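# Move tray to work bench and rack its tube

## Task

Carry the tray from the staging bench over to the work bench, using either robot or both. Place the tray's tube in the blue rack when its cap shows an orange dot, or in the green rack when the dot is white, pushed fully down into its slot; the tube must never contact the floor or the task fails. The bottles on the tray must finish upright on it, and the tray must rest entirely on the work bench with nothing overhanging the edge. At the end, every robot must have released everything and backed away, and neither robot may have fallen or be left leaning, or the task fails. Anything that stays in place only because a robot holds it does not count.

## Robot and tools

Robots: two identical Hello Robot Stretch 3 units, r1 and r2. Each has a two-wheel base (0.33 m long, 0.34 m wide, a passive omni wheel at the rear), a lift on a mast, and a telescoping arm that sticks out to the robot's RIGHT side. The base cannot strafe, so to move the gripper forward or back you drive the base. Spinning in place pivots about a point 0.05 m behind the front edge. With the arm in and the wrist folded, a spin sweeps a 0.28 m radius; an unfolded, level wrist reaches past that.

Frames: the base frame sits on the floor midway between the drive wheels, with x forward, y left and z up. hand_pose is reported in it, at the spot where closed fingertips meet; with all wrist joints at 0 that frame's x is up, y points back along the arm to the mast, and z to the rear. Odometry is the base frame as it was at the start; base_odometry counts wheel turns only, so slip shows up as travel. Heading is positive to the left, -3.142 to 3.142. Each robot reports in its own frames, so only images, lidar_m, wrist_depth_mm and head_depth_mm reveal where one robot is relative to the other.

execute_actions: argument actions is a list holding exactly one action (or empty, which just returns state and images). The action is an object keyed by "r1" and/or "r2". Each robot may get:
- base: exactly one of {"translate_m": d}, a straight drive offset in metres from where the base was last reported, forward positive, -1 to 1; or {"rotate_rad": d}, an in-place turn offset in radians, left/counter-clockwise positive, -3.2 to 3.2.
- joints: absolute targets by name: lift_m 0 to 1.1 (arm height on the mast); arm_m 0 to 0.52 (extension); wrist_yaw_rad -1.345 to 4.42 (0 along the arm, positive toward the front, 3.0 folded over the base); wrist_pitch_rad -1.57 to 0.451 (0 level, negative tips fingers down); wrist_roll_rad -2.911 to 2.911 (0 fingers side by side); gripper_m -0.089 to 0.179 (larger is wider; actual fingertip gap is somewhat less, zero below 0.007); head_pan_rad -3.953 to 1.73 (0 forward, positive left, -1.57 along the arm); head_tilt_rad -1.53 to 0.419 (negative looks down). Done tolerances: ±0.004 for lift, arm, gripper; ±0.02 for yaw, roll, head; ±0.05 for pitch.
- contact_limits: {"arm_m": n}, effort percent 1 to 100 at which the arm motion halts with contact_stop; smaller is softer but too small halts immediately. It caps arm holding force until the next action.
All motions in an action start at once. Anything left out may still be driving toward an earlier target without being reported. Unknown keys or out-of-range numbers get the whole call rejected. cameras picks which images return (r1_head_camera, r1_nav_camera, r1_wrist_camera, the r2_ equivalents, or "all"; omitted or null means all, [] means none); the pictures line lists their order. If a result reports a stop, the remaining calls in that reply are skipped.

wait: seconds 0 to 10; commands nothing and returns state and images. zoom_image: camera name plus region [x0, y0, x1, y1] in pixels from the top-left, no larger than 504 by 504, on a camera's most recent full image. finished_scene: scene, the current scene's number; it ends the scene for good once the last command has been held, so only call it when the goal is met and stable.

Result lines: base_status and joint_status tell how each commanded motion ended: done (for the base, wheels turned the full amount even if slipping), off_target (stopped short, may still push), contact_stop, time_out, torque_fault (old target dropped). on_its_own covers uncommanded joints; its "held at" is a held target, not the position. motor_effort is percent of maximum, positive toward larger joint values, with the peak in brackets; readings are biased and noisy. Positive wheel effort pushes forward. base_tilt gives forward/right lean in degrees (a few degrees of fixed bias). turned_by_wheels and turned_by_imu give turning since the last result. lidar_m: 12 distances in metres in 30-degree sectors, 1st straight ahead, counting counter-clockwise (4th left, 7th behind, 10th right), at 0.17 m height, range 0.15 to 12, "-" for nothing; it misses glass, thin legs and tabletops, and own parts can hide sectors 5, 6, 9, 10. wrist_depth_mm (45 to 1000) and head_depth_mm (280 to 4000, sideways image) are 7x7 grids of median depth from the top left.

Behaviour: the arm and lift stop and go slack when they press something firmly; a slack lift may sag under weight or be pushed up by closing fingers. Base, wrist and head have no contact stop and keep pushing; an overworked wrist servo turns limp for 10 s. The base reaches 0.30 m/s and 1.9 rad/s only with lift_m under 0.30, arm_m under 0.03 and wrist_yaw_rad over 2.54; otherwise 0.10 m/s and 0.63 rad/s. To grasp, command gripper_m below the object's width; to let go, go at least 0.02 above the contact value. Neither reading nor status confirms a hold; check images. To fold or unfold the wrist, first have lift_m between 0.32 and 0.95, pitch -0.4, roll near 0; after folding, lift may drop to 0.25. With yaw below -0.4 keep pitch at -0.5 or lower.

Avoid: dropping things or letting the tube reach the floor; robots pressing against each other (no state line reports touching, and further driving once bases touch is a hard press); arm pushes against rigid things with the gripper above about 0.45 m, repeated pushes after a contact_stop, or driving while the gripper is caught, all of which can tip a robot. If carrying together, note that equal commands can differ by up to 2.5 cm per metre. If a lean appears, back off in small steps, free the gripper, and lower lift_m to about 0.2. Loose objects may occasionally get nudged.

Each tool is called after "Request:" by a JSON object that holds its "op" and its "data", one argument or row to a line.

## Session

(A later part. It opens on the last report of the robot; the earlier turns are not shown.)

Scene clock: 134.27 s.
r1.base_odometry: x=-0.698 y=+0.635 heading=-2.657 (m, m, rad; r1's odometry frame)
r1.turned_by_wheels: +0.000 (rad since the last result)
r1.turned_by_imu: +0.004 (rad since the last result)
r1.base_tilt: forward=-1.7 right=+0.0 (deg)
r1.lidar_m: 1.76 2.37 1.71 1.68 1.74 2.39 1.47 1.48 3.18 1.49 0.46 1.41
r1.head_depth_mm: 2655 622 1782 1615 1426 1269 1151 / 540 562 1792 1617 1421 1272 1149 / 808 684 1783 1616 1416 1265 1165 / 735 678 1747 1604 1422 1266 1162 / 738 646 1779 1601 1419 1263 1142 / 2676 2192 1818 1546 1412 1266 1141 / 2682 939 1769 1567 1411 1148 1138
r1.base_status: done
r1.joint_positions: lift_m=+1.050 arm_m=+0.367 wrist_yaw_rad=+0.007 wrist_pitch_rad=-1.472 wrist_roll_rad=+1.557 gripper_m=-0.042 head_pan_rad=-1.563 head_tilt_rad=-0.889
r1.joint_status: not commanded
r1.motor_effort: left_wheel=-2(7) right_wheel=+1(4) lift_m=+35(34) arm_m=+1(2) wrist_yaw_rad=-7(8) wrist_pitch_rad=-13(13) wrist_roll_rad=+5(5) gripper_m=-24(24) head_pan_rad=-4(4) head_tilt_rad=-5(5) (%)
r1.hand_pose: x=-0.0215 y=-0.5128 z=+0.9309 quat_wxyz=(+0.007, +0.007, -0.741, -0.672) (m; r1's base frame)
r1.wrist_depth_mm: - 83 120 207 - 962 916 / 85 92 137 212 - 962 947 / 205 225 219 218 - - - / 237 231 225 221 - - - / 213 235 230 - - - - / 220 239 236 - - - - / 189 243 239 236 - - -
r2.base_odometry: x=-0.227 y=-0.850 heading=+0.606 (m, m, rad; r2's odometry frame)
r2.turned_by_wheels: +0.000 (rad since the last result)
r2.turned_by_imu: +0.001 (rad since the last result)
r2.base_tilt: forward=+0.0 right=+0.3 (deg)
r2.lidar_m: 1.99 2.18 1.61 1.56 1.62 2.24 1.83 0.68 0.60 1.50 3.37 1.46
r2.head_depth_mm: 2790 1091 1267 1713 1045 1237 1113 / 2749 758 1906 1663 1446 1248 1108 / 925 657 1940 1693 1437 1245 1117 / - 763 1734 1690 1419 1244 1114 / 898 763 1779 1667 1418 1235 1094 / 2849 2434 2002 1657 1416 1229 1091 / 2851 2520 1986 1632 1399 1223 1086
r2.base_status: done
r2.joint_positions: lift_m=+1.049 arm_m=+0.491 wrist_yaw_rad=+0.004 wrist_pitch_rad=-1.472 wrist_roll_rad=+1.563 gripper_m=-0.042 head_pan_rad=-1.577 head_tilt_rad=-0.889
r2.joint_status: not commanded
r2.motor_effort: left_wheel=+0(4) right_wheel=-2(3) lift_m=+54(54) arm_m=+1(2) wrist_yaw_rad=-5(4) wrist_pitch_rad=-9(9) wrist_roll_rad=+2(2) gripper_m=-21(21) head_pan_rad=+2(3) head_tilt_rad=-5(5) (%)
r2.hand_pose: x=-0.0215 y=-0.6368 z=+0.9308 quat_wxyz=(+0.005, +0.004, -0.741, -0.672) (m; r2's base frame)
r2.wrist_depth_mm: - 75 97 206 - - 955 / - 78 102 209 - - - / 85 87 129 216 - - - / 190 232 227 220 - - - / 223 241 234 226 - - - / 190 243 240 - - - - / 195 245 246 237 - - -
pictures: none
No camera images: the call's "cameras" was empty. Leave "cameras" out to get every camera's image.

Request:
{"op": "execute_actions", "data": {
  "actions": [
    {"r1":{"base":{"translate_m":-1.0},"joints":{"arm_m":0.373,"head_pan_rad":-2.2,"head_tilt_rad":-0.7}},"r2":{"base":{"translate_m":1.0},"joints":{"arm_m":0.497}}}
  ],
  "cameras": ["r1_nav_camera"]
}}

Request:
{"op": "execute_actions", "data": {
  "actions": [
    {"r1":{"base":{"translate_m":-0.6}},"r2":{"base":{"translate_m":0.6}}}
  ],
  "cameras": ["r1_nav_camera","r2_nav_camera"]
}}

Scene clock: 149.60 s.
r1.base_odometry: x=+0.187 y=+1.101 heading=-2.657 (m, m, rad; r1's odometry frame)
r1.turned_by_wheels: +0.000 (rad since the last result)
r1.turned_by_imu: +0.007 (rad since the last result)
r1.base_tilt: forward=-1.6 right=+0.1 (deg)
r1.lidar_m: 1.36 2.35 1.74 1.69 1.75 2.42 1.89 0.55 1.07 1.50 3.18 1.35
r1.head_depth_mm: - - - 745 1600 1383 1214 / - - - 763 830 1320 1212 / - - - 828 1604 1321 1204 / - - - 1649 1606 1373 1208 / - - 1045 1852 1572 1373 1205 / - 2893 1215 1759 1591 1378 1199 / - 2962 719 1750 1588 1367 1199
r1.base_status: done
r1.joint_positions: lift_m=+1.050 arm_m=+0.373 wrist_yaw_rad=+0.003 wrist_pitch_rad=-1.478 wrist_roll_rad=+1.560 gripper_m=-0.042 head_pan_rad=-2.193 head_tilt_rad=-0.705
r1.joint_status: all done
r1.motor_effort: left_wheel=-5(6) right_wheel=+2(3) lift_m=+35(34) arm_m=+2(2) wrist_yaw_rad=-5(7) wrist_pitch_rad=-10(13) wrist_roll_rad=+3(5) gripper_m=-22(25) head_pan_rad=-5(50) head_tilt_rad=+3(19) (%)
r1.hand_pose: x=-0.0215 y=-0.5172 z=+0.9309 quat_wxyz=(+0.005, +0.005, -0.739, -0.674) (m; r1's base frame)
r1.wrist_depth_mm: - 82 114 208 - 932 937 / 85 91 132 210 - - 956 / 227 224 219 216 - - - / 233 230 225 222 - - - / 209 233 229 224 - - - / 216 237 234 - - - - / 187 241 237 235 - - -
r2.base_odometry: x=+0.595 y=-0.280 heading=+0.606 (m, m, rad; r2's odometry frame)
r2.turned_by_wheels: +0.000 (rad since the last result)
r2.turned_by_imu: +0.002 (rad since the last result)
r2.base_tilt: forward=+0.1 right=+0.2 (deg)
r2.lidar_m: 3.88 2.17 1.59 1.55 1.61 2.22 1.88 1.46 3.34 1.50 0.62 0.72
r2.head_depth_mm: 2802 2690 2112 1710 1459 1261 1113 / 2824 770 2003 1707 1448 1253 1106 / 927 661 2008 1683 1438 1244 1123 / - 768 1796 1675 1426 1236 1113 / 901 765 1850 1684 1421 1233 1094 / 2866 2479 1981 1624 1405 1232 1088 / 2888 1095 1877 1649 1402 1218 1081
r2.base_status: done
r2.joint_positions: lift_m=+1.049 arm_m=+0.497 wrist_yaw_rad=+0.004 wrist_pitch_rad=-1.478 wrist_roll_rad=+1.563 gripper_m=-0.042 head_pan_rad=-1.577 head_tilt_rad=-0.889
r2.joint_status: all done
r2.motor_effort: left_wheel=-1(3) right_wheel=+1(4) lift_m=+54(54) arm_m=+2(3) wrist_yaw_rad=-4(5) wrist_pitch_rad=-7(9) wrist_roll_rad=+2(2) gripper_m=-20(21) head_pan_rad=+3(3) head_tilt_rad=-6(5) (%)
r2.hand_pose: x=-0.0215 y=-0.6412 z=+0.9308 quat_wxyz=(+0.004, +0.004, -0.739, -0.674) (m; r2's base frame)
r2.wrist_depth_mm: - 74 91 206 - - 957 / - 78 98 209 - - - / 86 86 128 213 - - - / 188 231 227 220 - - - / 231 240 233 226 - - - / 189 243 239 - - - - / 193 246 247 237 - - -
pictures: r1_nav_camera (sideways: a quarter turn counterclockwise sets it upright)
Images, in order (width x height): r1_nav_camera 672x504.

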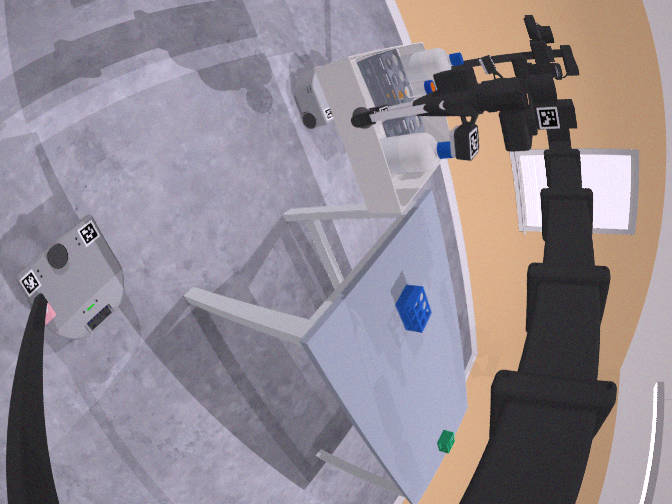

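Scene clock: 157.13 s.
r1.base_odometry: x=+0.718 y=+1.380 heading=-2.657 (m, m, rad; r1's odometry frame)
r1.turned_by_wheels: +0.000 (rad since the last result)
r1.turned_by_imu: +0.004 (rad since the last result)
r1.base_tilt: forward=-1.6 right=+0.0 (deg)
r1.lidar_m: 1.93 2.37 1.75 1.70 1.76 2.44 1.30 1.30 1.02 0.98 0.36 2.13
r1.head_depth_mm: - - - 744 1569 1384 1214 / - - - 764 1499 1380 1203 / - - - 785 673 1379 1206 / - - - 782 653 1350 1201 / - - 971 781 655 1296 1206 / - 2878 970 757 651 572 1202 / - 2989 717 720 650 560 1180
r1.base_status: done
r1.joint_positions: lift_m=+1.050 arm_m=+0.373 wrist_yaw_rad=+0.002 wrist_pitch_rad=-1.476 wrist_roll_rad=+1.564 gripper_m=-0.042 head_pan_rad=-2.193 head_tilt_rad=-0.705
r1.joint_status: not commanded
r1.motor_effort: left_wheel=-5(9) right_wheel=+3(4) lift_m=+34(35) arm_m=+1(1) wrist_yaw_rad=-2(4) wrist_pitch_rad=-11(11) wrist_roll_rad=+2(3) gripper_m=-23(23) head_pan_rad=-5(5) head_tilt_rad=+2(2) (%)
r1.hand_pose: x=-0.0215 y=-0.5178 z=+0.9309 quat_wxyz=(+0.004, +0.003, -0.740, -0.673) (m; r1's base frame)
r1.wrist_depth_mm: - 82 113 208 299 293 925 / 85 92 131 211 305 299 940 / 202 226 221 215 313 306 302 / 234 231 225 219 319 311 - / 211 233 229 225 326 317 - / 217 239 236 - 331 321 - / 188 241 239 238 343 332 -
r2.base_odometry: x=+1.088 y=+0.062 heading=+0.606 (m, m, rad; r2's odometry frame)
r2.turned_by_wheels: +0.000 (rad since the last result)
r2.turned_by_imu: +0.000 (rad since the last result)
r2.base_tilt: forward=+0.0 right=+0.3 (deg)
r2.lidar_m: 3.29 2.16 1.59 1.54 1.61 2.21 2.03 2.05 0.53 0.51 0.53 0.73
r2.head_depth_mm: 2849 2673 2090 1621 1454 1257 1121 / 2814 705 816 725 1387 1255 1109 / 925 660 807 721 1435 1229 1123 / - 768 800 715 1434 1236 1114 / 900 767 793 728 1420 1237 1095 / 2868 1026 809 723 1410 1234 1090 / 2849 1017 804 719 1401 1223 1081
r2.base_status: done
r2.joint_positions: lift_m=+1.049 arm_m=+0.497 wrist_yaw_rad=+0.003 wrist_pitch_rad=-1.476 wrist_roll_rad=+1.563 gripper_m=-0.042 head_pan_rad=-1.577 head_tilt_rad=-0.889
r2.joint_status: not commanded
r2.motor_effort: left_wheel=-2(2) right_wheel=+2(6) lift_m=+54(54) arm_m=+2(2) wrist_yaw_rad=-3(4) wrist_pitch_rad=-8(8) wrist_roll_rad=+2(2) gripper_m=-21(21) head_pan_rad=+2(3) head_tilt_rad=-6(5) (%)
r2.hand_pose: x=-0.0215 y=-0.6417 z=+0.9308 quat_wxyz=(+0.004, +0.003, -0.739, -0.673) (m; r2's base frame)
r2.wrist_depth_mm: - 74 90 206 303 293 984 / - 78 97 208 310 299 - / 90 87 131 213 314 305 - / 188 231 227 221 322 312 - / 225 240 233 225 328 318 - / 188 241 239 - 331 323 - / 193 248 247 239 344 331 -
pictures: r1_nav_camera (sideways: a quarter turn counterclockwise sets it upright), r2_nav_camera (sideways: a quarter turn counterclockwise sets it upright)
Images, in order (width x height): r1_nav_camera 672x504, r2_nav_camera 672x504.

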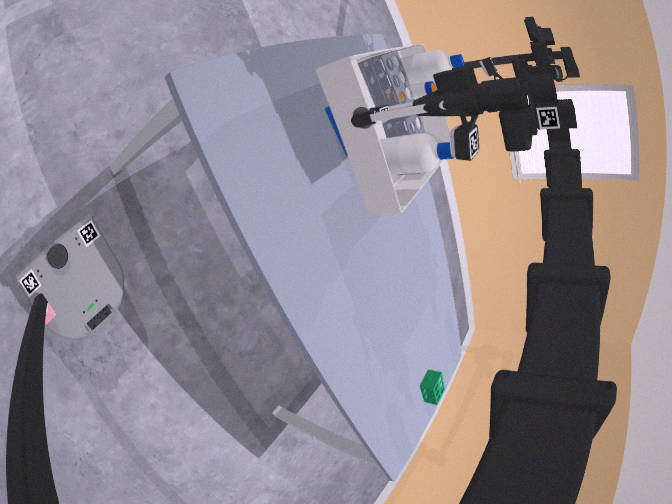

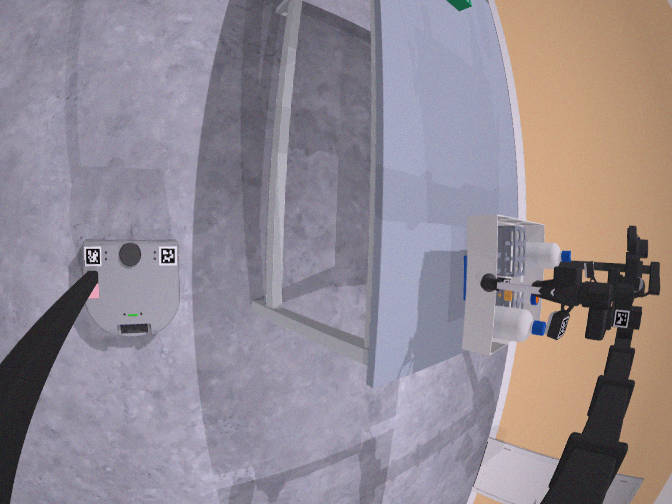

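Request:
{"op": "execute_actions", "data": {
  "actions": [
    {"r1":{"base":{"translate_m":-0.33},"joints":{"arm_m":0.351,"head_pan_rad":-1.57}},"r2":{"base":{"translate_m":0.33},"joints":{"arm_m":0.52}}}
  ],
  "cameras": ["r1_nav_camera"]
}}

Request:
{"op": "execute_actions", "data": {
  "actions": [
    {"r1":{"joints":{"lift_m":0.945}},"r2":{"joints":{"lift_m":0.945}}}
  ],
  "cameras": []
}}

Request:
{"op": "execute_actions", "data": {
  "actions": [
    {"r1":{"joints":{"gripper_m":0.07}},"r2":{"joints":{"gripper_m":0.07}}}
  ],
  "cameras": []
}}

Request:
{"op": "execute_actions", "data": {
  "actions": [
    {"r1":{"joints":{"lift_m":1.09}},"r2":{"joints":{"lift_m":1.05}}}
  ],
  "cameras": ["r1_wrist_camera"]
}}

Request:
{"op": "execute_actions", "data": {
  "actions": [
    {"r1":{"joints":{"wrist_roll_rad":0,"wrist_pitch_rad":-1.15,"arm_m":0.44}},"r2":{"joints":{"arm_m":0.05}}}
  ],
  "cameras": ["r1_wrist_camera"]
}}

Scene clock: 171.00 s.
r1.base_odometry: x=+1.010 y=+1.534 heading=-2.658 (m, m, rad; r1's odometry frame)
r1.turned_by_wheels: +0.000 (rad since the last result)
r1.turned_by_imu: +0.002 (rad since the last result)
r1.base_tilt: forward=-1.7 right=+0.0 (deg)
r1.lidar_m: 2.25 2.37 1.75 1.70 1.77 2.45 3.00 0.99 1.01 0.98 1.02 0.56
r1.head_depth_mm: 2744 2995 720 611 657 576 1212 / - 2915 570 609 654 575 1201 / - 891 716 607 653 575 1207 / 2691 - 718 666 655 574 1203 / 2734 875 715 607 652 573 1203 / 2778 3012 969 781 653 572 1208 / 2772 2971 964 776 651 571 1201
r1.base_status: done
r1.joint_positions: lift_m=+1.050 arm_m=+0.351 wrist_yaw_rad=+0.001 wrist_pitch_rad=-1.476 wrist_roll_rad=+1.565 gripper_m=-0.042 head_pan_rad=-1.577 head_tilt_rad=-0.705
r1.joint_status: all done
r1.motor_effort: left_wheel=-4(10) right_wheel=+4(5) lift_m=+34(35) arm_m=-3(3) wrist_yaw_rad=-1(2) wrist_pitch_rad=-11(11) wrist_roll_rad=+2(2) gripper_m=-23(24) head_pan_rad=+5(50) head_tilt_rad=+2(3) (%)
r1.hand_pose: x=-0.0215 y=-0.4962 z=+0.9309 quat_wxyz=(+0.003, +0.002, -0.739, -0.673) (m; r1's base frame)
r1.wrist_depth_mm: - 82 111 208 298 290 920 / 87 91 129 211 305 297 942 / 202 226 219 214 316 302 975 / 233 231 223 220 321 310 - / 210 234 230 225 324 319 - / 216 239 236 - 332 326 - / 219 242 238 234 342 335 -
r2.base_odometry: x=+1.359 y=+0.250 heading=+0.606 (m, m, rad; r2's odometry frame)
r2.turned_by_wheels: +0.000 (rad since the last result)
r2.turned_by_imu: +0.000 (rad since the last result)
r2.base_tilt: forward=+0.1 right=+0.4 (deg)
r2.lidar_m: 2.96 2.15 1.59 1.53 1.60 2.21 2.36 0.72 0.53 0.51 0.54 0.74
r2.head_depth_mm: 2860 1083 847 731 1459 1232 1114 / 2806 781 816 726 1446 1232 1108 / 925 671 806 718 1435 1247 1120 / - 766 800 734 1428 1247 1115 / 942 762 795 729 1419 1235 1096 / 2889 1026 807 723 1415 1234 1087 / 2870 1017 803 717 1397 1219 1077
r2.base_status: done
r2.joint_positions: lift_m=+1.049 arm_m=+0.520 wrist_yaw_rad=+0.002 wrist_pitch_rad=-1.478 wrist_roll_rad=+1.564 gripper_m=-0.042 head_pan_rad=-1.577 head_tilt_rad=-0.889
r2.joint_status: all done
r2.motor_effort: left_wheel=-2(3) right_wheel=+2(7) lift_m=+54(54) arm_m=+2(2) wrist_yaw_rad=-3(3) wrist_pitch_rad=-7(8) wrist_roll_rad=+2(2) gripper_m=-20(21) head_pan_rad=+2(3) head_tilt_rad=-5(5) (%)
r2.hand_pose: x=-0.0215 y=-0.6644 z=+0.9308 quat_wxyz=(+0.003, +0.003, -0.739, -0.674) (m; r2's base frame)
r2.wrist_depth_mm: - 74 88 206 304 294 973 / - 77 95 207 310 299 - / 173 87 129 214 315 305 - / 187 231 227 220 324 310 - / 222 241 233 225 326 316 - / 187 242 240 - 330 322 - / 192 248 247 237 344 327 -
pictures: r1_nav_camera (sideways: a quarter turn counterclockwise sets it upright)
Images, in order (width x height): r1_nav_camera 672x504.

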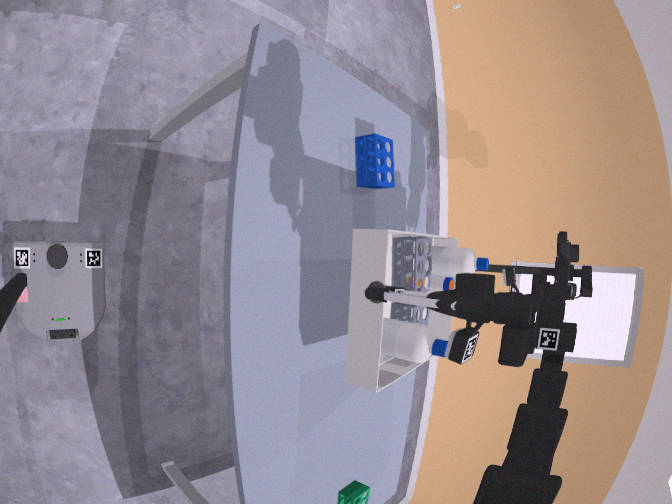

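Scene clock: 172.80 s.
r1.base_odometry: x=+1.010 y=+1.534 heading=-2.658 (m, m, rad; r1's odometry frame)
r1.turned_by_wheels: +0.000 (rad since the last result)
r1.turned_by_imu: +0.000 (rad since the last result)
r1.base_tilt: forward=-1.6 right=+0.0 (deg)
r1.lidar_m: 2.25 2.37 1.76 1.70 1.77 2.44 3.01 0.99 1.01 0.98 1.02 0.56
r1.head_depth_mm: 2728 - 946 735 657 577 1212 / 2660 - 924 653 656 575 1205 / 730 - 915 682 654 574 1206 / 1418 810 - 774 653 574 1208 / 2749 2998 908 752 652 572 1202 / 2747 2984 965 780 651 572 1205 / 2774 3000 966 777 651 570 1204
r1.base_status: not commanded
r1.joint_positions: lift_m=+0.945 arm_m=+0.351 wrist_yaw_rad=+0.001 wrist_pitch_rad=-1.476 wrist_roll_rad=+1.565 gripper_m=-0.042 head_pan_rad=-1.577 head_tilt_rad=-0.705
r1.joint_status: all done
r1.motor_effort: left_wheel=-5(5) right_wheel=+3(4) lift_m=+29(31) arm_m=-3(4) wrist_yaw_rad=-1(1) wrist_pitch_rad=-11(11) wrist_roll_rad=+2(2) gripper_m=-24(23) head_pan_rad=+5(5) head_tilt_rad=+2(3) (%)
r1.hand_pose: x=-0.0215 y=-0.4962 z=+0.8262 quat_wxyz=(+0.003, +0.002, -0.739, -0.673) (m; r1's base frame)
r1.wrist_depth_mm: - 82 111 207 204 199 194 / 87 91 130 212 208 203 197 / 201 227 219 215 212 206 201 / 232 230 226 221 218 211 205 / 210 234 229 225 222 216 209 / 215 238 237 - 227 220 217 / 219 242 238 235 234 226 221
r2.base_odometry: x=+1.359 y=+0.250 heading=+0.606 (m, m, rad; r2's odometry frame)
r2.turned_by_wheels: +0.000 (rad since the last result)
r2.turned_by_imu: +0.000 (rad since the last result)
r2.base_tilt: forward=+0.1 right=+0.4 (deg)
r2.lidar_m: 2.96 2.15 1.58 1.53 1.60 2.21 2.36 0.72 0.53 0.51 0.54 0.74
r2.head_depth_mm: 2713 - - 731 1451 1242 1114 / - 1035 801 725 1449 1232 1107 / - 770 769 720 1448 1242 1122 / 2742 876 776 734 1428 1239 1114 / 2866 925 772 728 1422 1235 1098 / 2873 1035 809 722 1411 1233 1089 / 2879 1015 805 717 1403 1220 1083
r2.base_status: not commanded
r2.joint_positions: lift_m=+0.945 arm_m=+0.520 wrist_yaw_rad=+0.002 wrist_pitch_rad=-1.478 wrist_roll_rad=+1.564 gripper_m=-0.042 head_pan_rad=-1.577 head_tilt_rad=-0.889
r2.joint_status: all done
r2.motor_effort: left_wheel=-3(2) right_wheel=+2(2) lift_m=+41(49) arm_m=+2(2) wrist_yaw_rad=-2(2) wrist_pitch_rad=-7(8) wrist_roll_rad=+2(2) gripper_m=-20(20) head_pan_rad=+3(3) head_tilt_rad=-5(6) (%)
r2.hand_pose: x=-0.0215 y=-0.6643 z=+0.8262 quat_wxyz=(+0.003, +0.003, -0.739, -0.674) (m; r2's base frame)
r2.wrist_depth_mm: - 74 88 206 205 198 192 / - 78 95 206 208 202 195 / 172 87 130 213 213 205 199 / 187 231 227 221 217 210 202 / 222 240 233 225 221 213 206 / 187 242 239 - 224 218 210 / 192 247 246 236 232 222 214
pictures: none
No camera images: the call's "cameras" was empty. Leave "cameras" out to get every camera's image.

Scene clock: 174.40 s.
r1.base_odometry: x=+1.010 y=+1.534 heading=-2.658 (m, m, rad; r1's odometry frame)
r1.turned_by_wheels: +0.000 (rad since the last result)
r1.turned_by_imu: +0.000 (rad since the last result)
r1.base_tilt: forward=-1.6 right=-0.1 (deg)
r1.lidar_m: 2.25 2.38 1.76 1.70 1.77 2.45 3.00 0.99 1.01 0.98 1.02 0.56
r1.head_depth_mm: 2724 - 928 738 657 576 1213 / 2671 - 929 653 657 575 1211 / 730 - 931 683 655 575 1210 / 1420 1636 - 757 647 574 1200 / 2755 3006 925 758 654 573 1206 / 2764 2980 968 780 651 573 1206 / 2775 2997 964 776 650 571 1195
r1.base_status: not commanded
r1.joint_positions: lift_m=+0.945 arm_m=+0.351 wrist_yaw_rad=+0.001 wrist_pitch_rad=-1.492 wrist_roll_rad=+1.565 gripper_m=+0.070 head_pan_rad=-1.577 head_tilt_rad=-0.705
r1.joint_status: all done
r1.motor_effort: left_wheel=-4(5) right_wheel=+3(4) lift_m=+29(29) arm_m=-2(3) wrist_yaw_rad=-2(0) wrist_pitch_rad=-4(11) wrist_roll_rad=+2(2) gripper_m=+0(99) head_pan_rad=+5(5) head_tilt_rad=+2(4) (%)
r1.hand_pose: x=-0.0215 y=-0.4921 z=+0.8262 quat_wxyz=(+0.003, +0.002, -0.734, -0.679) (m; r1's base frame)
r1.wrist_depth_mm: - 84 120 209 205 200 196 / 87 93 139 214 210 205 200 / 208 227 222 218 213 209 204 / 234 232 229 222 219 213 209 / 212 239 233 230 223 219 213 / 220 242 239 233 - 224 219 / 219 238 244 238 232 229 227
r2.base_odometry: x=+1.359 y=+0.250 heading=+0.606 (m, m, rad; r2's odometry frame)
r2.turned_by_wheels: +0.000 (rad since the last result)
r2.turned_by_imu: +0.000 (rad since the last result)
r2.base_tilt: forward=+0.3 right=+0.2 (deg)
r2.lidar_m: 2.96 2.15 1.58 1.53 1.60 2.21 2.36 0.72 0.53 0.51 0.54 0.74
r2.head_depth_mm: 2729 - - 732 1446 1241 1113 / - 1033 813 727 1441 1228 1110 / - 776 769 722 1439 1240 1118 / 2773 882 778 734 1439 1241 1112 / 2896 929 774 729 1423 1235 1092 / 2846 1028 809 722 1412 1229 1087 / 2870 1015 804 719 1406 1225 1085
r2.base_status: not commanded
r2.joint_positions: lift_m=+0.945 arm_m=+0.520 wrist_yaw_rad=+0.002 wrist_pitch_rad=-1.493 wrist_roll_rad=+1.564 gripper_m=+0.070 head_pan_rad=-1.577 head_tilt_rad=-0.889
r2.joint_status: all done
r2.motor_effort: left_wheel=-2(2) right_wheel=+1(2) lift_m=+41(41) arm_m=+2(2) wrist_yaw_rad=-3(3) wrist_pitch_rad=-3(7) wrist_roll_rad=+2(2) gripper_m=+1(82) head_pan_rad=+2(2) head_tilt_rad=-6(5) (%)
r2.hand_pose: x=-0.0215 y=-0.6603 z=+0.8263 quat_wxyz=(+0.003, +0.003, -0.734, -0.679) (m; r2's base frame)
r2.wrist_depth_mm: - 79 94 211 206 200 194 / - 82 102 213 210 204 197 / 176 93 139 220 214 208 201 / 191 235 231 223 219 212 206 / 225 243 236 229 224 216 209 / 187 246 242 233 228 218 214 / 192 226 247 238 233 227 217
pictures: none
No camera images: the call's "cameras" was empty. Leave "cameras" out to get every camera's image.

Scene clock: 176.57 s.
r1.base_odometry: x=+1.010 y=+1.534 heading=-2.658 (m, m, rad; r1's odometry frame)
r1.turned_by_wheels: +0.000 (rad since the last result)
r1.turned_by_imu: +0.000 (rad since the last result)
r1.base_tilt: forward=-1.7 right=+0.1 (deg)
r1.lidar_m: 2.25 2.37 1.76 1.70 1.77 2.46 3.00 0.99 1.01 0.98 1.02 0.56
r1.head_depth_mm: 2746 3009 977 746 657 576 1209 / 2740 2991 930 653 656 575 1212 / - 2924 942 679 656 575 1209 / - 1686 836 758 656 574 1203 / 2756 2996 928 756 654 574 1206 / 2750 3007 966 777 652 572 1201 / 2768 2990 968 777 653 570 1197
r1.base_status: not commanded
r1.joint_positions: lift_m=+1.090 arm_m=+0.351 wrist_yaw_rad=+0.001 wrist_pitch_rad=-1.493 wrist_roll_rad=+1.565 gripper_m=+0.070 head_pan_rad=-1.577 head_tilt_rad=-0.705
r1.joint_status: all done
r1.motor_effort: left_wheel=-4(4) right_wheel=+3(3) lift_m=+29(31) arm_m=-3(2) wrist_yaw_rad=-2(2) wrist_pitch_rad=-3(4) wrist_roll_rad=+2(2) gripper_m=+1(0) head_pan_rad=+5(5) head_tilt_rad=+2(3) (%)
r1.hand_pose: x=-0.0215 y=-0.4919 z=+0.9712 quat_wxyz=(+0.003, +0.002, -0.734, -0.679) (m; r1's base frame)
r1.wrist_depth_mm: 369 304 221 338 338 332 978 / 377 313 218 349 344 342 - / 390 362 369 359 352 346 - / 369 326 376 364 361 355 - / 334 359 382 377 363 368 - / 384 363 357 382 - - - / 432 418 406 400 385 - -
r2.base_odometry: x=+1.359 y=+0.250 heading=+0.606 (m, m, rad; r2's odometry frame)
r2.turned_by_wheels: +0.000 (rad since the last result)
r2.turned_by_imu: +0.000 (rad since the last result)
r2.base_tilt: forward=+0.1 right=+0.3 (deg)
r2.lidar_m: 2.96 2.15 1.59 1.53 1.59 2.20 2.36 0.72 0.53 0.51 0.53 0.74
r2.head_depth_mm: 2854 1089 845 729 1456 1238 1117 / 2842 1075 813 726 1447 1232 1107 / 2903 921 771 722 1440 1244 1116 / - 893 776 734 1432 1246 1115 / 2827 932 771 728 1413 1235 1095 / 2896 1032 809 722 1420 1225 1085 / 2855 1020 805 718 1399 1225 1086
r2.base_status: not commanded
r2.joint_positions: lift_m=+1.050 arm_m=+0.520 wrist_yaw_rad=+0.002 wrist_pitch_rad=-1.494 wrist_roll_rad=+1.564 gripper_m=+0.070 head_pan_rad=-1.577 head_tilt_rad=-0.889
r2.joint_status: all done
r2.motor_effort: left_wheel=-2(2) right_wheel=+1(1) lift_m=+46(49) arm_m=+2(2) wrist_yaw_rad=-2(2) wrist_pitch_rad=-3(3) wrist_roll_rad=+2(2) gripper_m=+1(0) head_pan_rad=+3(3) head_tilt_rad=-5(5) (%)
r2.hand_pose: x=-0.0215 y=-0.6602 z=+0.9311 quat_wxyz=(+0.003, +0.003, -0.734, -0.680) (m; r2's base frame)
r2.wrist_depth_mm: 341 283 187 309 306 295 973 / 350 280 159 317 311 303 - / 358 287 196 323 317 308 - / 369 296 342 333 325 313 - / 343 319 346 340 331 320 - / 314 307 327 347 339 325 - / 368 328 334 345 345 337 -
pictures: r1_wrist_camera
Images, in order (width x height): r1_wrist_camera 644x364.

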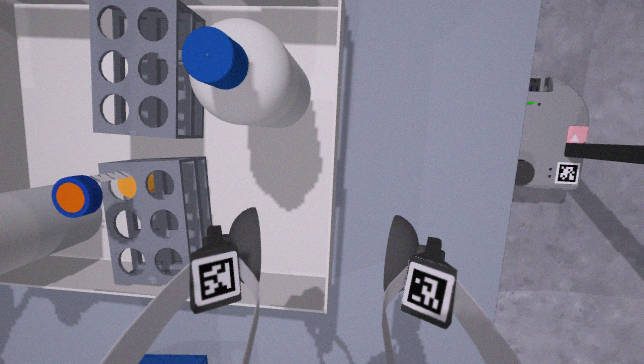

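Scene clock: 181.20 s.
r1.base_odometry: x=+1.010 y=+1.534 heading=-2.658 (m, m, rad; r1's odometry frame)
r1.turned_by_wheels: +0.000 (rad since the last result)
r1.turned_by_imu: +0.000 (rad since the last result)
r1.base_tilt: forward=-1.7 right=-0.1 (deg)
r1.lidar_m: 2.25 2.37 1.76 1.69 1.77 2.44 3.00 0.99 1.01 0.98 1.02 0.56
r1.head_depth_mm: 2772 3013 980 746 657 578 1210 / 2748 2996 928 652 657 576 1208 / 2764 3027 941 686 656 574 1208 / 2735 2973 836 760 654 573 1210 / 2781 2979 926 757 654 573 1202 / 2786 2995 968 781 652 573 1203 / 2761 2991 964 776 651 571 1201
r1.base_status: not commanded
r1.joint_positions: lift_m=+1.090 arm_m=+0.440 wrist_yaw_rad=+0.000 wrist_pitch_rad=-1.159 wrist_roll_rad=+0.007 gripper_m=+0.070 head_pan_rad=-1.577 head_tilt_rad=-0.705
r1.joint_status: all done
r1.motor_effort: left_wheel=-5(4) right_wheel=+3(3) lift_m=+29(29) arm_m=+2(2) wrist_yaw_rad=-1(3) wrist_pitch_rad=+4(3) wrist_roll_rad=-2(1) gripper_m=+0(1) head_pan_rad=+5(5) head_tilt_rad=+1(1) (%)
r1.hand_pose: x=-0.0216 y=-0.6652 z=+0.9841 quat_wxyz=(+0.590, +0.386, -0.593, -0.389) (m; r1's base frame)
r1.wrist_depth_mm: 456 459 457 456 459 460 460 / 436 427 370 363 398 433 443 / 413 410 377 412 416 411 423 / 398 403 394 394 400 392 404 / 328 381 354 348 327 333 387 / 366 367 361 368 - 359 374 / 354 352 348 357 321 327 357
r2.base_odometry: x=+1.359 y=+0.250 heading=+0.606 (m, m, rad; r2's odometry frame)
r2.turned_by_wheels: +0.000 (rad since the last result)
r2.turned_by_imu: +0.000 (rad since the last result)
r2.base_tilt: forward=+0.2 right=+0.3 (deg)
r2.lidar_m: 2.96 2.14 1.59 1.53 1.60 2.20 2.37 0.72 0.53 0.51 0.53 0.74
r2.head_depth_mm: - - - - 1409 1238 1114 / - - - - 1446 1230 1110 / - - - - 1399 1237 1124 / 2705 905 776 - 1368 1249 1118 / 2852 926 771 729 1393 1239 1102 / 2860 1029 809 724 1414 1228 1088 / 2840 1020 805 718 1398 1222 1085
r2.base_status: not commanded
r2.joint_positions: lift_m=+1.050 arm_m=+0.050 wrist_yaw_rad=+0.002 wrist_pitch_rad=-1.495 wrist_roll_rad=+1.564 gripper_m=+0.070 head_pan_rad=-1.577 head_tilt_rad=-0.889
r2.joint_status: all done
r2.motor_effort: left_wheel=-2(2) right_wheel=+1(1) lift_m=+46(46) arm_m=-4(4) wrist_yaw_rad=-3(2) wrist_pitch_rad=-2(3) wrist_roll_rad=+2(2) gripper_m=+0(1) head_pan_rad=+2(2) head_tilt_rad=-5(5) (%)
r2.hand_pose: x=-0.0215 y=-0.1903 z=+0.9311 quat_wxyz=(+0.003, +0.003, -0.733, -0.680) (m; r2's base frame)
r2.wrist_depth_mm: 350 - - - - - 985 / 358 - - - - - 997 / 366 - - - - - - / 373 - - - - - - / 380 - - - - - - / 386 - - - - - - / 400 - - - - - -
pictures: r1_wrist_camera
Images, in order (width x height): r1_wrist_camera 644x364.

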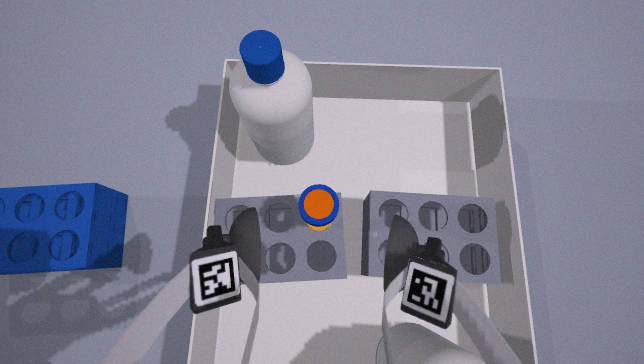

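Request:
{"op": "execute_actions", "data": {
  "actions": [
    {"r1":{"base":{"translate_m":0.006},"joints":{"arm_m":0.472,"lift_m":1.03}}}
  ],
  "cameras": ["r1_wrist_camera"]
}}

Request:
{"op": "execute_actions", "data": {
  "actions": [
    {"r1":{"joints":{"lift_m":0.99}}}
  ],
  "cameras": ["r1_wrist_camera"]
}}

Scene clock: 186.57 s.
r1.base_odometry: x=+1.005 y=+1.531 heading=-2.658 (m, m, rad; r1's odometry frame)
r1.turned_by_wheels: +0.000 (rad since the last result)
r1.turned_by_imu: +0.000 (rad since the last result)
r1.base_tilt: forward=-1.7 right=+0.0 (deg)
r1.lidar_m: 2.25 2.38 1.75 1.70 1.77 2.45 3.01 0.99 1.01 0.98 1.02 0.55
r1.head_depth_mm: 2860 3001 979 758 656 576 1205 / 2813 2990 928 646 657 575 1207 / 2865 2981 936 759 656 575 1208 / 2768 2839 850 758 655 575 1206 / 2771 3004 905 755 654 573 1198 / 2784 2998 965 779 651 572 1201 / 2748 2997 967 775 651 573 1202
r1.base_status: done
r1.joint_positions: lift_m=+1.030 arm_m=+0.472 wrist_yaw_rad=+0.000 wrist_pitch_rad=-1.158 wrist_roll_rad=+0.006 gripper_m=+0.070 head_pan_rad=-1.577 head_tilt_rad=-0.705
r1.joint_status: all done
r1.motor_effort: left_wheel=-6(5) right_wheel=+2(6) lift_m=+23(26) arm_m=+2(2) wrist_yaw_rad=-1(0) wrist_pitch_rad=+4(4) wrist_roll_rad=-2(3) gripper_m=+1(1) head_pan_rad=+5(5) head_tilt_rad=+3(2) (%)
r1.hand_pose: x=-0.0216 y=-0.6973 z=+0.9244 quat_wxyz=(+0.590, +0.386, -0.593, -0.389) (m; r1's base frame)
r1.wrist_depth_mm: 386 387 180 387 390 392 389 / 371 370 208 293 322 318 374 / 355 352 279 343 353 348 357 / 338 334 330 336 338 328 343 / 283 325 266 258 316 283 324 / 281 310 302 259 - 257 314 / 301 300 293 297 294 280 300
r2.base_odometry: x=+1.359 y=+0.250 heading=+0.606 (m, m, rad; r2's odometry frame)
r2.turned_by_wheels: +0.000 (rad since the last result)
r2.turned_by_imu: +0.000 (rad since the last result)
r2.base_tilt: forward=+0.2 right=+0.4 (deg)
r2.lidar_m: 2.96 2.15 1.59 1.53 1.60 2.21 2.36 0.72 0.53 0.51 0.54 0.74
r2.head_depth_mm: - - - - 1413 1241 1113 / - - - - 1439 1228 1107 / - - - - 1402 1240 1118 / 2681 890 778 - 1368 1246 1117 / 2882 929 772 729 1394 1231 1100 / 2866 1030 808 724 1408 1225 1094 / 2863 1018 806 719 1405 1217 1081
r2.base_status: not commanded
r2.joint_positions: lift_m=+1.050 arm_m=+0.050 wrist_yaw_rad=+0.002 wrist_pitch_rad=-1.495 wrist_roll_rad=+1.564 gripper_m=+0.070 head_pan_rad=-1.577 head_tilt_rad=-0.889
r2.joint_status: not commanded
r2.motor_effort: left_wheel=-2(2) right_wheel=+1(1) lift_m=+46(46) arm_m=-4(4) wrist_yaw_rad=-2(2) wrist_pitch_rad=-2(2) wrist_roll_rad=+2(2) gripper_m=+1(1) head_pan_rad=+3(3) head_tilt_rad=-5(5) (%)
r2.hand_pose: x=-0.0215 y=-0.1903 z=+0.9311 quat_wxyz=(+0.003, +0.003, -0.733, -0.680) (m; r2's base frame)
r2.wrist_depth_mm: 352 - - - - - 979 / 354 - - - - - 996 / 365 - - - - - - / 371 - - - - - - / 382 - - - - - - / 390 - - - - - - / 400 - - - - - -
pictures: r1_wrist_camera
Images, in order (width x height): r1_wrist_camera 644x364.

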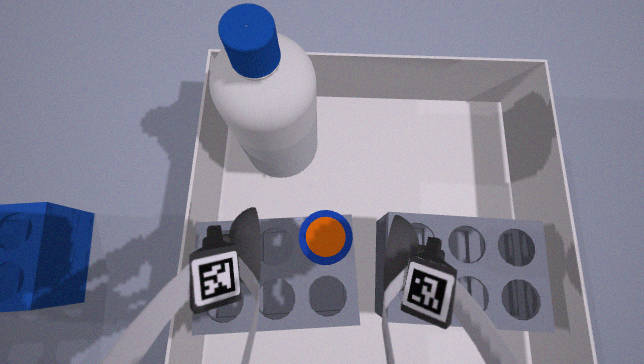

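Scene clock: 187.73 s.
r1.base_odometry: x=+1.005 y=+1.531 heading=-2.658 (m, m, rad; r1's odometry frame)
r1.turned_by_wheels: +0.000 (rad since the last result)
r1.turned_by_imu: +0.000 (rad since the last result)
r1.base_tilt: forward=-1.6 right=-0.1 (deg)
r1.lidar_m: 2.24 2.38 1.75 1.70 1.77 2.46 3.01 0.99 1.01 0.98 1.02 0.56
r1.head_depth_mm: - 2937 982 757 657 577 1206 / 2799 2966 927 645 657 576 1209 / - 2983 937 760 655 576 1207 / 2777 2952 840 759 655 573 1204 / 2762 2983 906 756 652 573 1202 / 2754 2995 969 778 652 572 1202 / 2780 2997 967 777 652 571 1199
r1.base_status: not commanded
r1.joint_positions: lift_m=+0.990 arm_m=+0.472 wrist_yaw_rad=+0.000 wrist_pitch_rad=-1.158 wrist_roll_rad=+0.006 gripper_m=+0.070 head_pan_rad=-1.577 head_tilt_rad=-0.705
r1.joint_status: all done
r1.motor_effort: left_wheel=-4(4) right_wheel=+2(3) lift_m=+24(24) arm_m=+2(3) wrist_yaw_rad=+1(1) wrist_pitch_rad=+4(4) wrist_roll_rad=-2(2) gripper_m=+0(0) head_pan_rad=+5(5) head_tilt_rad=+2(1) (%)
r1.hand_pose: x=-0.0216 y=-0.6973 z=+0.8844 quat_wxyz=(+0.590, +0.386, -0.593, -0.389) (m; r1's base frame)
r1.wrist_depth_mm: 339 340 167 267 276 273 343 / 323 327 174 293 317 308 321 / 309 309 252 304 309 307 271 / 297 297 292 298 298 298 258 / 280 282 236 166 256 231 229 / 269 273 218 220 - 221 219 / 264 242 247 258 259 245 217
r2.base_odometry: x=+1.359 y=+0.250 heading=+0.606 (m, m, rad; r2's odometry frame)
r2.turned_by_wheels: +0.000 (rad since the last result)
r2.turned_by_imu: +0.000 (rad since the last result)
r2.base_tilt: forward=+0.1 right=+0.3 (deg)
r2.lidar_m: 2.96 2.14 1.58 1.53 1.60 2.21 2.36 0.72 0.53 0.51 0.53 0.74
r2.head_depth_mm: - - - - 1404 1237 1109 / - - - - 1438 1236 1105 / - - - - 1409 1228 1120 / 2709 888 773 - 1375 1252 1118 / 2886 934 770 727 1404 1234 1098 / 2823 1028 809 727 1412 1226 1089 / 2892 1021 806 719 1409 1223 1085
r2.base_status: not commanded
r2.joint_positions: lift_m=+1.050 arm_m=+0.050 wrist_yaw_rad=+0.002 wrist_pitch_rad=-1.495 wrist_roll_rad=+1.564 gripper_m=+0.070 head_pan_rad=-1.577 head_tilt_rad=-0.889
r2.joint_status: not commanded
r2.motor_effort: left_wheel=-1(2) right_wheel=+1(1) lift_m=+46(46) arm_m=-4(4) wrist_yaw_rad=-1(2) wrist_pitch_rad=-2(2) wrist_roll_rad=+2(2) gripper_m=+0(1) head_pan_rad=+3(3) head_tilt_rad=-5(6) (%)
r2.hand_pose: x=-0.0215 y=-0.1903 z=+0.9311 quat_wxyz=(+0.003, +0.003, -0.733, -0.680) (m; r2's base frame)
r2.wrist_depth_mm: 351 - - - - - 990 / 361 - - - - - - / 364 - - - - - - / 372 - - - - - - / 380 - - - - - - / 390 - - - - - - / 402 - - - - - -
pictures: r1_wrist_camera
Images, in order (width x height): r1_wrist_camera 644x364.

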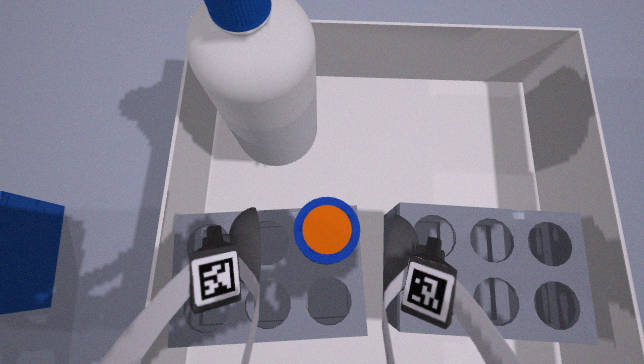

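Request:
{"op": "execute_actions", "data": {
  "actions": [
    {"r1":{"joints":{"arm_m":0.477,"lift_m":0.988}}}
  ],
  "cameras": []
}}

Request:
{"op": "execute_actions", "data": {
  "actions": [
    {"r1":{"joints":{"gripper_m":0.005}}}
  ],
  "cameras": []
}}

Request:
{"op": "execute_actions", "data": {
  "actions": [
    {"r1":{"joints":{"lift_m":1.1}}}
  ],
  "cameras": ["r1_wrist_camera"]
}}

Request:
{"op": "execute_actions", "data": {
  "actions": [
    {"r1":{"base":{"translate_m":0.31},"joints":{"arm_m":0.38,"head_tilt_rad":-0.6}}}
  ],
  "cameras": ["r1_wrist_camera","r1_head_camera"]
}}

Scene clock: 192.60 s.
r1.base_odometry: x=+1.005 y=+1.531 heading=-2.658 (m, m, rad; r1's odometry frame)
r1.turned_by_wheels: +0.000 (rad since the last result)
r1.turned_by_imu: +0.000 (rad since the last result)
r1.base_tilt: forward=-1.6 right=+0.0 (deg)
r1.lidar_m: 2.25 2.37 1.75 1.70 1.77 2.45 3.01 1.00 1.01 0.98 1.02 0.56
r1.head_depth_mm: - 2902 981 754 657 577 1204 / 2871 2996 928 645 657 576 1204 / - 3006 937 760 654 575 1208 / 2759 2947 841 758 656 573 1202 / 2752 3034 909 756 652 573 1204 / 2776 3018 966 778 653 572 1201 / 2779 2993 967 776 652 572 1200
r1.base_status: not commanded
r1.joint_positions: lift_m=+0.988 arm_m=+0.477 wrist_yaw_rad=+0.000 wrist_pitch_rad=-1.158 wrist_roll_rad=+0.006 gripper_m=+0.070 head_pan_rad=-1.577 head_tilt_rad=-0.705
r1.joint_status: all done
r1.motor_effort: left_wheel=-4(4) right_wheel=+3(3) lift_m=+24(23) arm_m=+2(1) wrist_yaw_rad=+1(0) wrist_pitch_rad=+4(4) wrist_roll_rad=-2(2) gripper_m=+1(1) head_pan_rad=+5(5) head_tilt_rad=+1(4) (%)
r1.hand_pose: x=-0.0216 y=-0.7023 z=+0.8824 quat_wxyz=(+0.590, +0.386, -0.593, -0.389) (m; r1's base frame)
r1.wrist_depth_mm: 334 337 161 259 339 339 339 / 322 323 168 285 313 303 318 / 307 306 246 300 309 305 270 / 296 295 289 292 294 294 256 / 279 280 257 164 254 253 229 / 268 271 214 217 - 217 218 / 263 242 209 236 256 214 208
r2.base_odometry: x=+1.359 y=+0.250 heading=+0.606 (m, m, rad; r2's odometry frame)
r2.turned_by_wheels: +0.000 (rad since the last result)
r2.turned_by_imu: +0.000 (rad since the last result)
r2.base_tilt: forward=+0.1 right=+0.3 (deg)
r2.lidar_m: 2.96 2.14 1.59 1.53 1.59 2.21 2.36 0.72 0.53 0.51 0.54 0.74
r2.head_depth_mm: - - - - 1406 1239 1111 / - - - - 1449 1229 1107 / - - - - 1407 1244 1121 / 2704 893 775 - 1374 1250 1115 / 2852 926 772 728 1399 1238 1092 / 2883 1030 811 723 1418 1232 1090 / 2879 1019 805 716 1402 1219 1084
r2.base_status: not commanded
r2.joint_positions: lift_m=+1.050 arm_m=+0.050 wrist_yaw_rad=+0.002 wrist_pitch_rad=-1.495 wrist_roll_rad=+1.564 gripper_m=+0.070 head_pan_rad=-1.577 head_tilt_rad=-0.889
r2.joint_status: not commanded
r2.motor_effort: left_wheel=-2(2) right_wheel=+1(1) lift_m=+46(46) arm_m=-4(4) wrist_yaw_rad=-2(2) wrist_pitch_rad=-2(2) wrist_roll_rad=+2(2) gripper_m=+1(0) head_pan_rad=+3(3) head_tilt_rad=-6(5) (%)
r2.hand_pose: x=-0.0215 y=-0.1903 z=+0.9311 quat_wxyz=(+0.003, +0.003, -0.733, -0.680) (m; r2's base frame)
r2.wrist_depth_mm: 352 - - - - - 990 / 358 - - - - - 996 / 366 - - - - - - / 371 - - - - - - / 381 - - - - - - / 389 - - - - - - / 401 - - - - - -
pictures: none
No camera images: the call's "cameras" was empty. Leave "cameras" out to get every camera's image.

Scene clock: 193.73 s.
r1.base_odometry: x=+1.005 y=+1.531 heading=-2.658 (m, m, rad; r1's odometry frame)
r1.turned_by_wheels: +0.000 (rad since the last result)
r1.turned_by_imu: +0.000 (rad since the last result)
r1.base_tilt: forward=-1.7 right=+0.0 (deg)
r1.lidar_m: 2.24 2.37 1.76 1.70 1.77 2.45 3.01 0.99 1.01 0.98 1.02 0.55
r1.head_depth_mm: - 2930 980 755 658 576 1210 / 2875 2991 926 645 657 574 1210 / - 2980 937 758 656 575 1208 / 2757 2958 820 756 654 573 1205 / 2744 3005 910 758 653 572 1201 / 2762 2978 968 778 652 573 1201 / 2770 2972 966 777 652 572 1203
r1.base_status: not commanded
r1.joint_positions: lift_m=+0.988 arm_m=+0.477 wrist_yaw_rad=+0.000 wrist_pitch_rad=-1.158 wrist_roll_rad=+0.006 gripper_m=+0.006 head_pan_rad=-1.577 head_tilt_rad=-0.705
r1.joint_status: all done
r1.motor_effort: left_wheel=-5(4) right_wheel=+2(3) lift_m=+24(24) arm_m=+3(2) wrist_yaw_rad=-1(0) wrist_pitch_rad=+4(4) wrist_roll_rad=-2(2) gripper_m=-13(99) head_pan_rad=+5(5) head_tilt_rad=+3(2) (%)
r1.hand_pose: x=-0.0216 y=-0.7023 z=+0.8824 quat_wxyz=(+0.590, +0.386, -0.593, -0.389) (m; r1's base frame)
r1.wrist_depth_mm: 337 339 161 260 336 340 341 / 323 322 168 285 311 307 321 / 307 309 244 301 305 307 271 / 295 291 291 295 293 293 255 / 279 282 250 162 251 250 230 / 267 268 - 216 219 216 217 / 260 262 210 235 256 212 208
r2.base_odometry: x=+1.359 y=+0.250 heading=+0.606 (m, m, rad; r2's odometry frame)
r2.turned_by_wheels: +0.000 (rad since the last result)
r2.turned_by_imu: +0.000 (rad since the last result)
r2.base_tilt: forward=+0.0 right=+0.3 (deg)
r2.lidar_m: 2.96 2.15 1.59 1.53 1.59 2.21 2.36 0.72 0.53 0.51 0.54 0.74
r2.head_depth_mm: - - - - 1402 1234 1109 / - - - - 1445 1227 1108 / - - - - 1395 1238 1120 / 2674 905 775 - 1371 1253 1113 / 2819 928 773 729 1396 1234 1094 / 2856 1027 811 725 1418 1228 1085 / 2868 1024 806 718 1404 1222 1085
r2.base_status: not commanded
r2.joint_positions: lift_m=+1.050 arm_m=+0.050 wrist_yaw_rad=+0.002 wrist_pitch_rad=-1.495 wrist_roll_rad=+1.564 gripper_m=+0.070 head_pan_rad=-1.577 head_tilt_rad=-0.889
r2.joint_status: not commanded
r2.motor_effort: left_wheel=-2(2) right_wheel=+1(1) lift_m=+46(46) arm_m=-4(4) wrist_yaw_rad=-2(2) wrist_pitch_rad=-2(2) wrist_roll_rad=+2(2) gripper_m=+0(0) head_pan_rad=+3(3) head_tilt_rad=-5(6) (%)
r2.hand_pose: x=-0.0215 y=-0.1903 z=+0.9311 quat_wxyz=(+0.003, +0.003, -0.733, -0.680) (m; r2's base frame)
r2.wrist_depth_mm: 351 - - - - - 994 / 359 - - - - - 996 / 367 - - - - - - / 373 - - - - - - / 382 - - - - - - / 393 - - - - - - / 397 - - - - - -
pictures: none
No camera images: the call's "cameras" was empty. Leave "cameras" out to get every camera's image.

Scene clock: 195.57 s.
r1.base_odometry: x=+1.005 y=+1.531 heading=-2.658 (m, m, rad; r1's odometry frame)
r1.turned_by_wheels: +0.000 (rad since the last result)
r1.turned_by_imu: +0.000 (rad since the last result)
r1.base_tilt: forward=-1.5 right=+0.0 (deg)
r1.lidar_m: 2.24 2.38 1.76 1.70 1.77 2.45 3.02 0.99 1.01 0.98 1.02 0.56
r1.head_depth_mm: 2733 2979 983 755 658 576 1209 / 2733 2974 925 646 658 575 1207 / 2747 3015 940 759 655 575 1208 / 2805 2869 842 758 655 575 1203 / 2760 2977 906 757 653 573 1201 / 2760 3034 970 780 652 573 1199 / 2778 3024 967 774 650 572 1201
r1.base_status: not commanded
r1.joint_positions: lift_m=+1.099 arm_m=+0.477 wrist_yaw_rad=+0.000 wrist_pitch_rad=-1.158 wrist_roll_rad=+0.006 gripper_m=+0.006 head_pan_rad=-1.577 head_tilt_rad=-0.705
r1.joint_status: all done
r1.motor_effort: left_wheel=-4(4) right_wheel=+2(2) lift_m=+29(31) arm_m=+2(2) wrist_yaw_rad=-1(0) wrist_pitch_rad=+4(4) wrist_roll_rad=-2(2) gripper_m=-12(13) head_pan_rad=+5(5) head_tilt_rad=+3(3) (%)
r1.hand_pose: x=-0.0216 y=-0.7023 z=+0.9936 quat_wxyz=(+0.590, +0.386, -0.593, -0.389) (m; r1's base frame)
r1.wrist_depth_mm: 469 471 471 467 469 476 463 / 446 449 444 452 452 449 449 / 421 428 358 378 419 416 431 / 409 408 401 403 406 402 417 / 355 384 392 163 387 372 397 / 326 374 - 363 323 337 376 / 360 361 357 357 359 335 366
r2.base_odometry: x=+1.359 y=+0.250 heading=+0.606 (m, m, rad; r2's odometry frame)
r2.turned_by_wheels: +0.000 (rad since the last result)
r2.turned_by_imu: +0.000 (rad since the last result)
r2.base_tilt: forward=+0.0 right=+0.3 (deg)
r2.lidar_m: 2.96 2.14 1.59 1.53 1.59 2.22 2.36 0.72 0.53 0.51 0.53 0.74
r2.head_depth_mm: - - - - 1401 1240 1115 / - - - - 1438 1235 1110 / - - - - 1415 1237 1124 / 2680 905 774 - 1379 1247 1119 / 2875 927 770 728 1399 1233 1093 / 2891 1031 811 725 1410 1231 1088 / 2881 1019 804 722 1400 1218 1087
r2.base_status: not commanded
r2.joint_positions: lift_m=+1.050 arm_m=+0.050 wrist_yaw_rad=+0.002 wrist_pitch_rad=-1.495 wrist_roll_rad=+1.564 gripper_m=+0.070 head_pan_rad=-1.577 head_tilt_rad=-0.889
r2.joint_status: not commanded
r2.motor_effort: left_wheel=-2(2) right_wheel=+1(1) lift_m=+46(46) arm_m=-4(4) wrist_yaw_rad=-2(2) wrist_pitch_rad=-2(2) wrist_roll_rad=+2(2) gripper_m=+0(1) head_pan_rad=+3(2) head_tilt_rad=-5(5) (%)
r2.hand_pose: x=-0.0215 y=-0.1903 z=+0.9311 quat_wxyz=(+0.003, +0.003, -0.733, -0.680) (m; r2's base frame)
r2.wrist_depth_mm: 350 - - - - - 986 / 359 - - - - - 998 / 363 - - - - - - / 372 - - - - - - / 381 - - - - - - / 390 - - - - - - / 400 - - - - - -
pictures: r1_wrist_camera
Images, in order (width x height): r1_wrist_camera 644x364.

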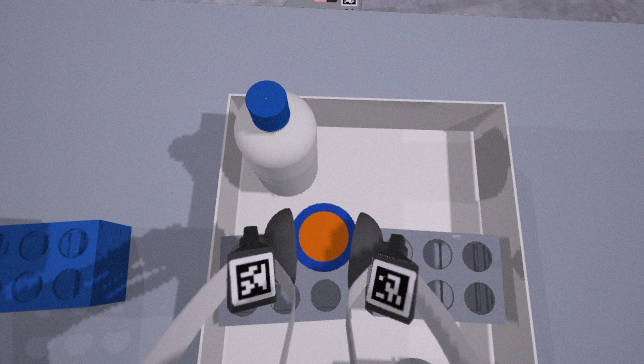

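Scene clock: 200.17 s.
r1.base_odometry: x=+0.731 y=+1.387 heading=-2.658 (m, m, rad; r1's odometry frame)
r1.turned_by_wheels: +0.000 (rad since the last result)
r1.turned_by_imu: -0.001 (rad since the last result)
r1.base_tilt: forward=-1.7 right=-0.1 (deg)
r1.lidar_m: 1.94 2.37 1.75 1.70 1.76 2.43 1.29 1.29 1.02 0.98 0.36 2.15
r1.head_depth_mm: 1185 2998 946 822 683 604 552 / 2756 2973 1727 894 721 604 552 / - 3007 2851 824 721 603 1186 / 2713 2987 2865 806 719 601 1184 / 2719 3014 2851 886 717 600 1187 / 2719 3023 2851 885 715 600 628 / 2703 3003 2859 2161 1694 599 630
r1.base_status: done
r1.joint_positions: lift_m=+1.099 arm_m=+0.380 wrist_yaw_rad=+0.000 wrist_pitch_rad=-1.158 wrist_roll_rad=+0.005 gripper_m=+0.006 head_pan_rad=-1.577 head_tilt_rad=-0.606
r1.joint_status: all done
r1.motor_effort: left_wheel=-4(5) right_wheel=+3(6) lift_m=+29(30) arm_m=-3(3) wrist_yaw_rad=+0(1) wrist_pitch_rad=+4(4) wrist_roll_rad=-2(2) gripper_m=-12(13) head_pan_rad=+5(5) head_tilt_rad=+3(13) (%)
r1.hand_pose: x=-0.0216 y=-0.6059 z=+0.9936 quat_wxyz=(+0.590, +0.386, -0.593, -0.388) (m; r1's base frame)
r1.wrist_depth_mm: - - 470 466 473 479 300 / - - 447 452 448 393 323 / - - 431 428 434 418 426 / - - 412 355 403 381 356 / - - 396 164 395 383 376 / - 382 - 375 380 372 384 / - 368 363 366 363 357 366
r2.base_odometry: x=+1.359 y=+0.250 heading=+0.606 (m, m, rad; r2's odometry frame)
r2.turned_by_wheels: +0.000 (rad since the last result)
r2.turned_by_imu: +0.000 (rad since the last result)
r2.base_tilt: forward=+0.2 right=+0.2 (deg)
r2.lidar_m: 2.96 2.15 1.59 1.53 1.60 2.21 2.36 0.72 0.53 0.51 0.54 0.74
r2.head_depth_mm: - - - - 1412 1238 1116 / - - - - 1439 1230 1110 / - - - - 1408 1237 1123 / 2787 904 777 - 1367 1245 1116 / 2856 928 772 729 1390 1235 1095 / 2890 1032 812 723 1406 1230 1090 / 2863 1020 805 719 1405 1222 1081
r2.base_status: not commanded
r2.joint_positions: lift_m=+1.050 arm_m=+0.050 wrist_yaw_rad=+0.002 wrist_pitch_rad=-1.495 wrist_roll_rad=+1.564 gripper_m=+0.070 head_pan_rad=-1.577 head_tilt_rad=-0.889
r2.joint_status: not commanded
r2.motor_effort: left_wheel=-2(2) right_wheel=+1(1) lift_m=+46(46) arm_m=-4(4) wrist_yaw_rad=-2(2) wrist_pitch_rad=-2(2) wrist_roll_rad=+2(2) gripper_m=-1(0) head_pan_rad=+2(3) head_tilt_rad=-6(6) (%)
r2.hand_pose: x=-0.0215 y=-0.1903 z=+0.9311 quat_wxyz=(+0.003, +0.003, -0.733, -0.680) (m; r2's base frame)
r2.wrist_depth_mm: 349 - - - - 998 988 / 358 - - - - - - / 365 - - - - - - / 370 - - - - - - / 381 - - - - - - / 390 - - - - - - / 400 - - - - - -
pictures: r1_head_camera (sideways: a quarter turn clockwise sets it upright), r1_wrist_camera
Images, in order (width x height): r1_head_camera 896x504, r1_wrist_camera 644x364.

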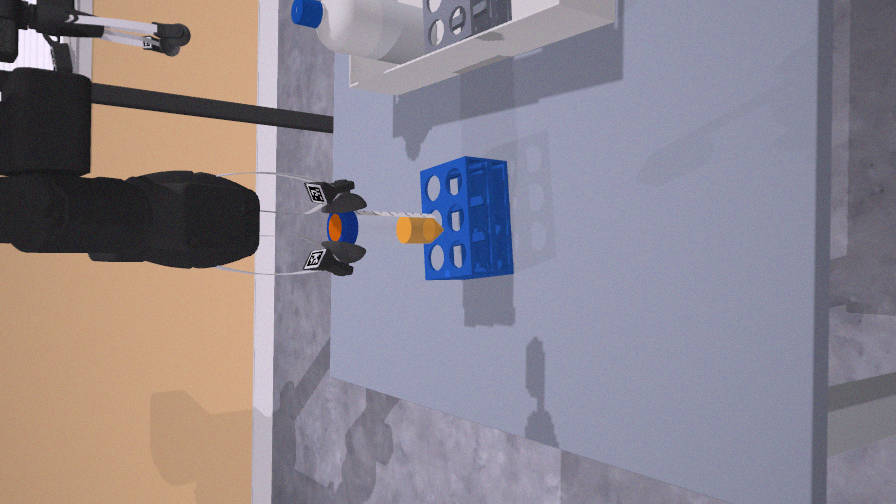

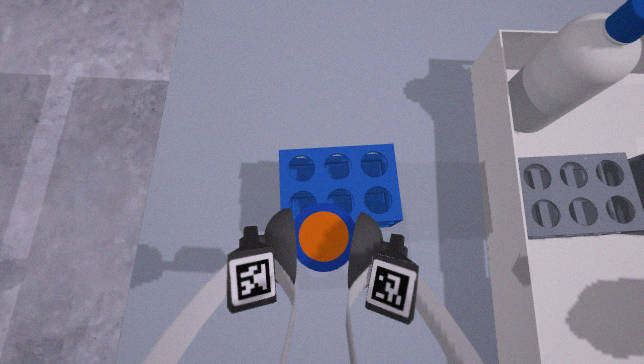

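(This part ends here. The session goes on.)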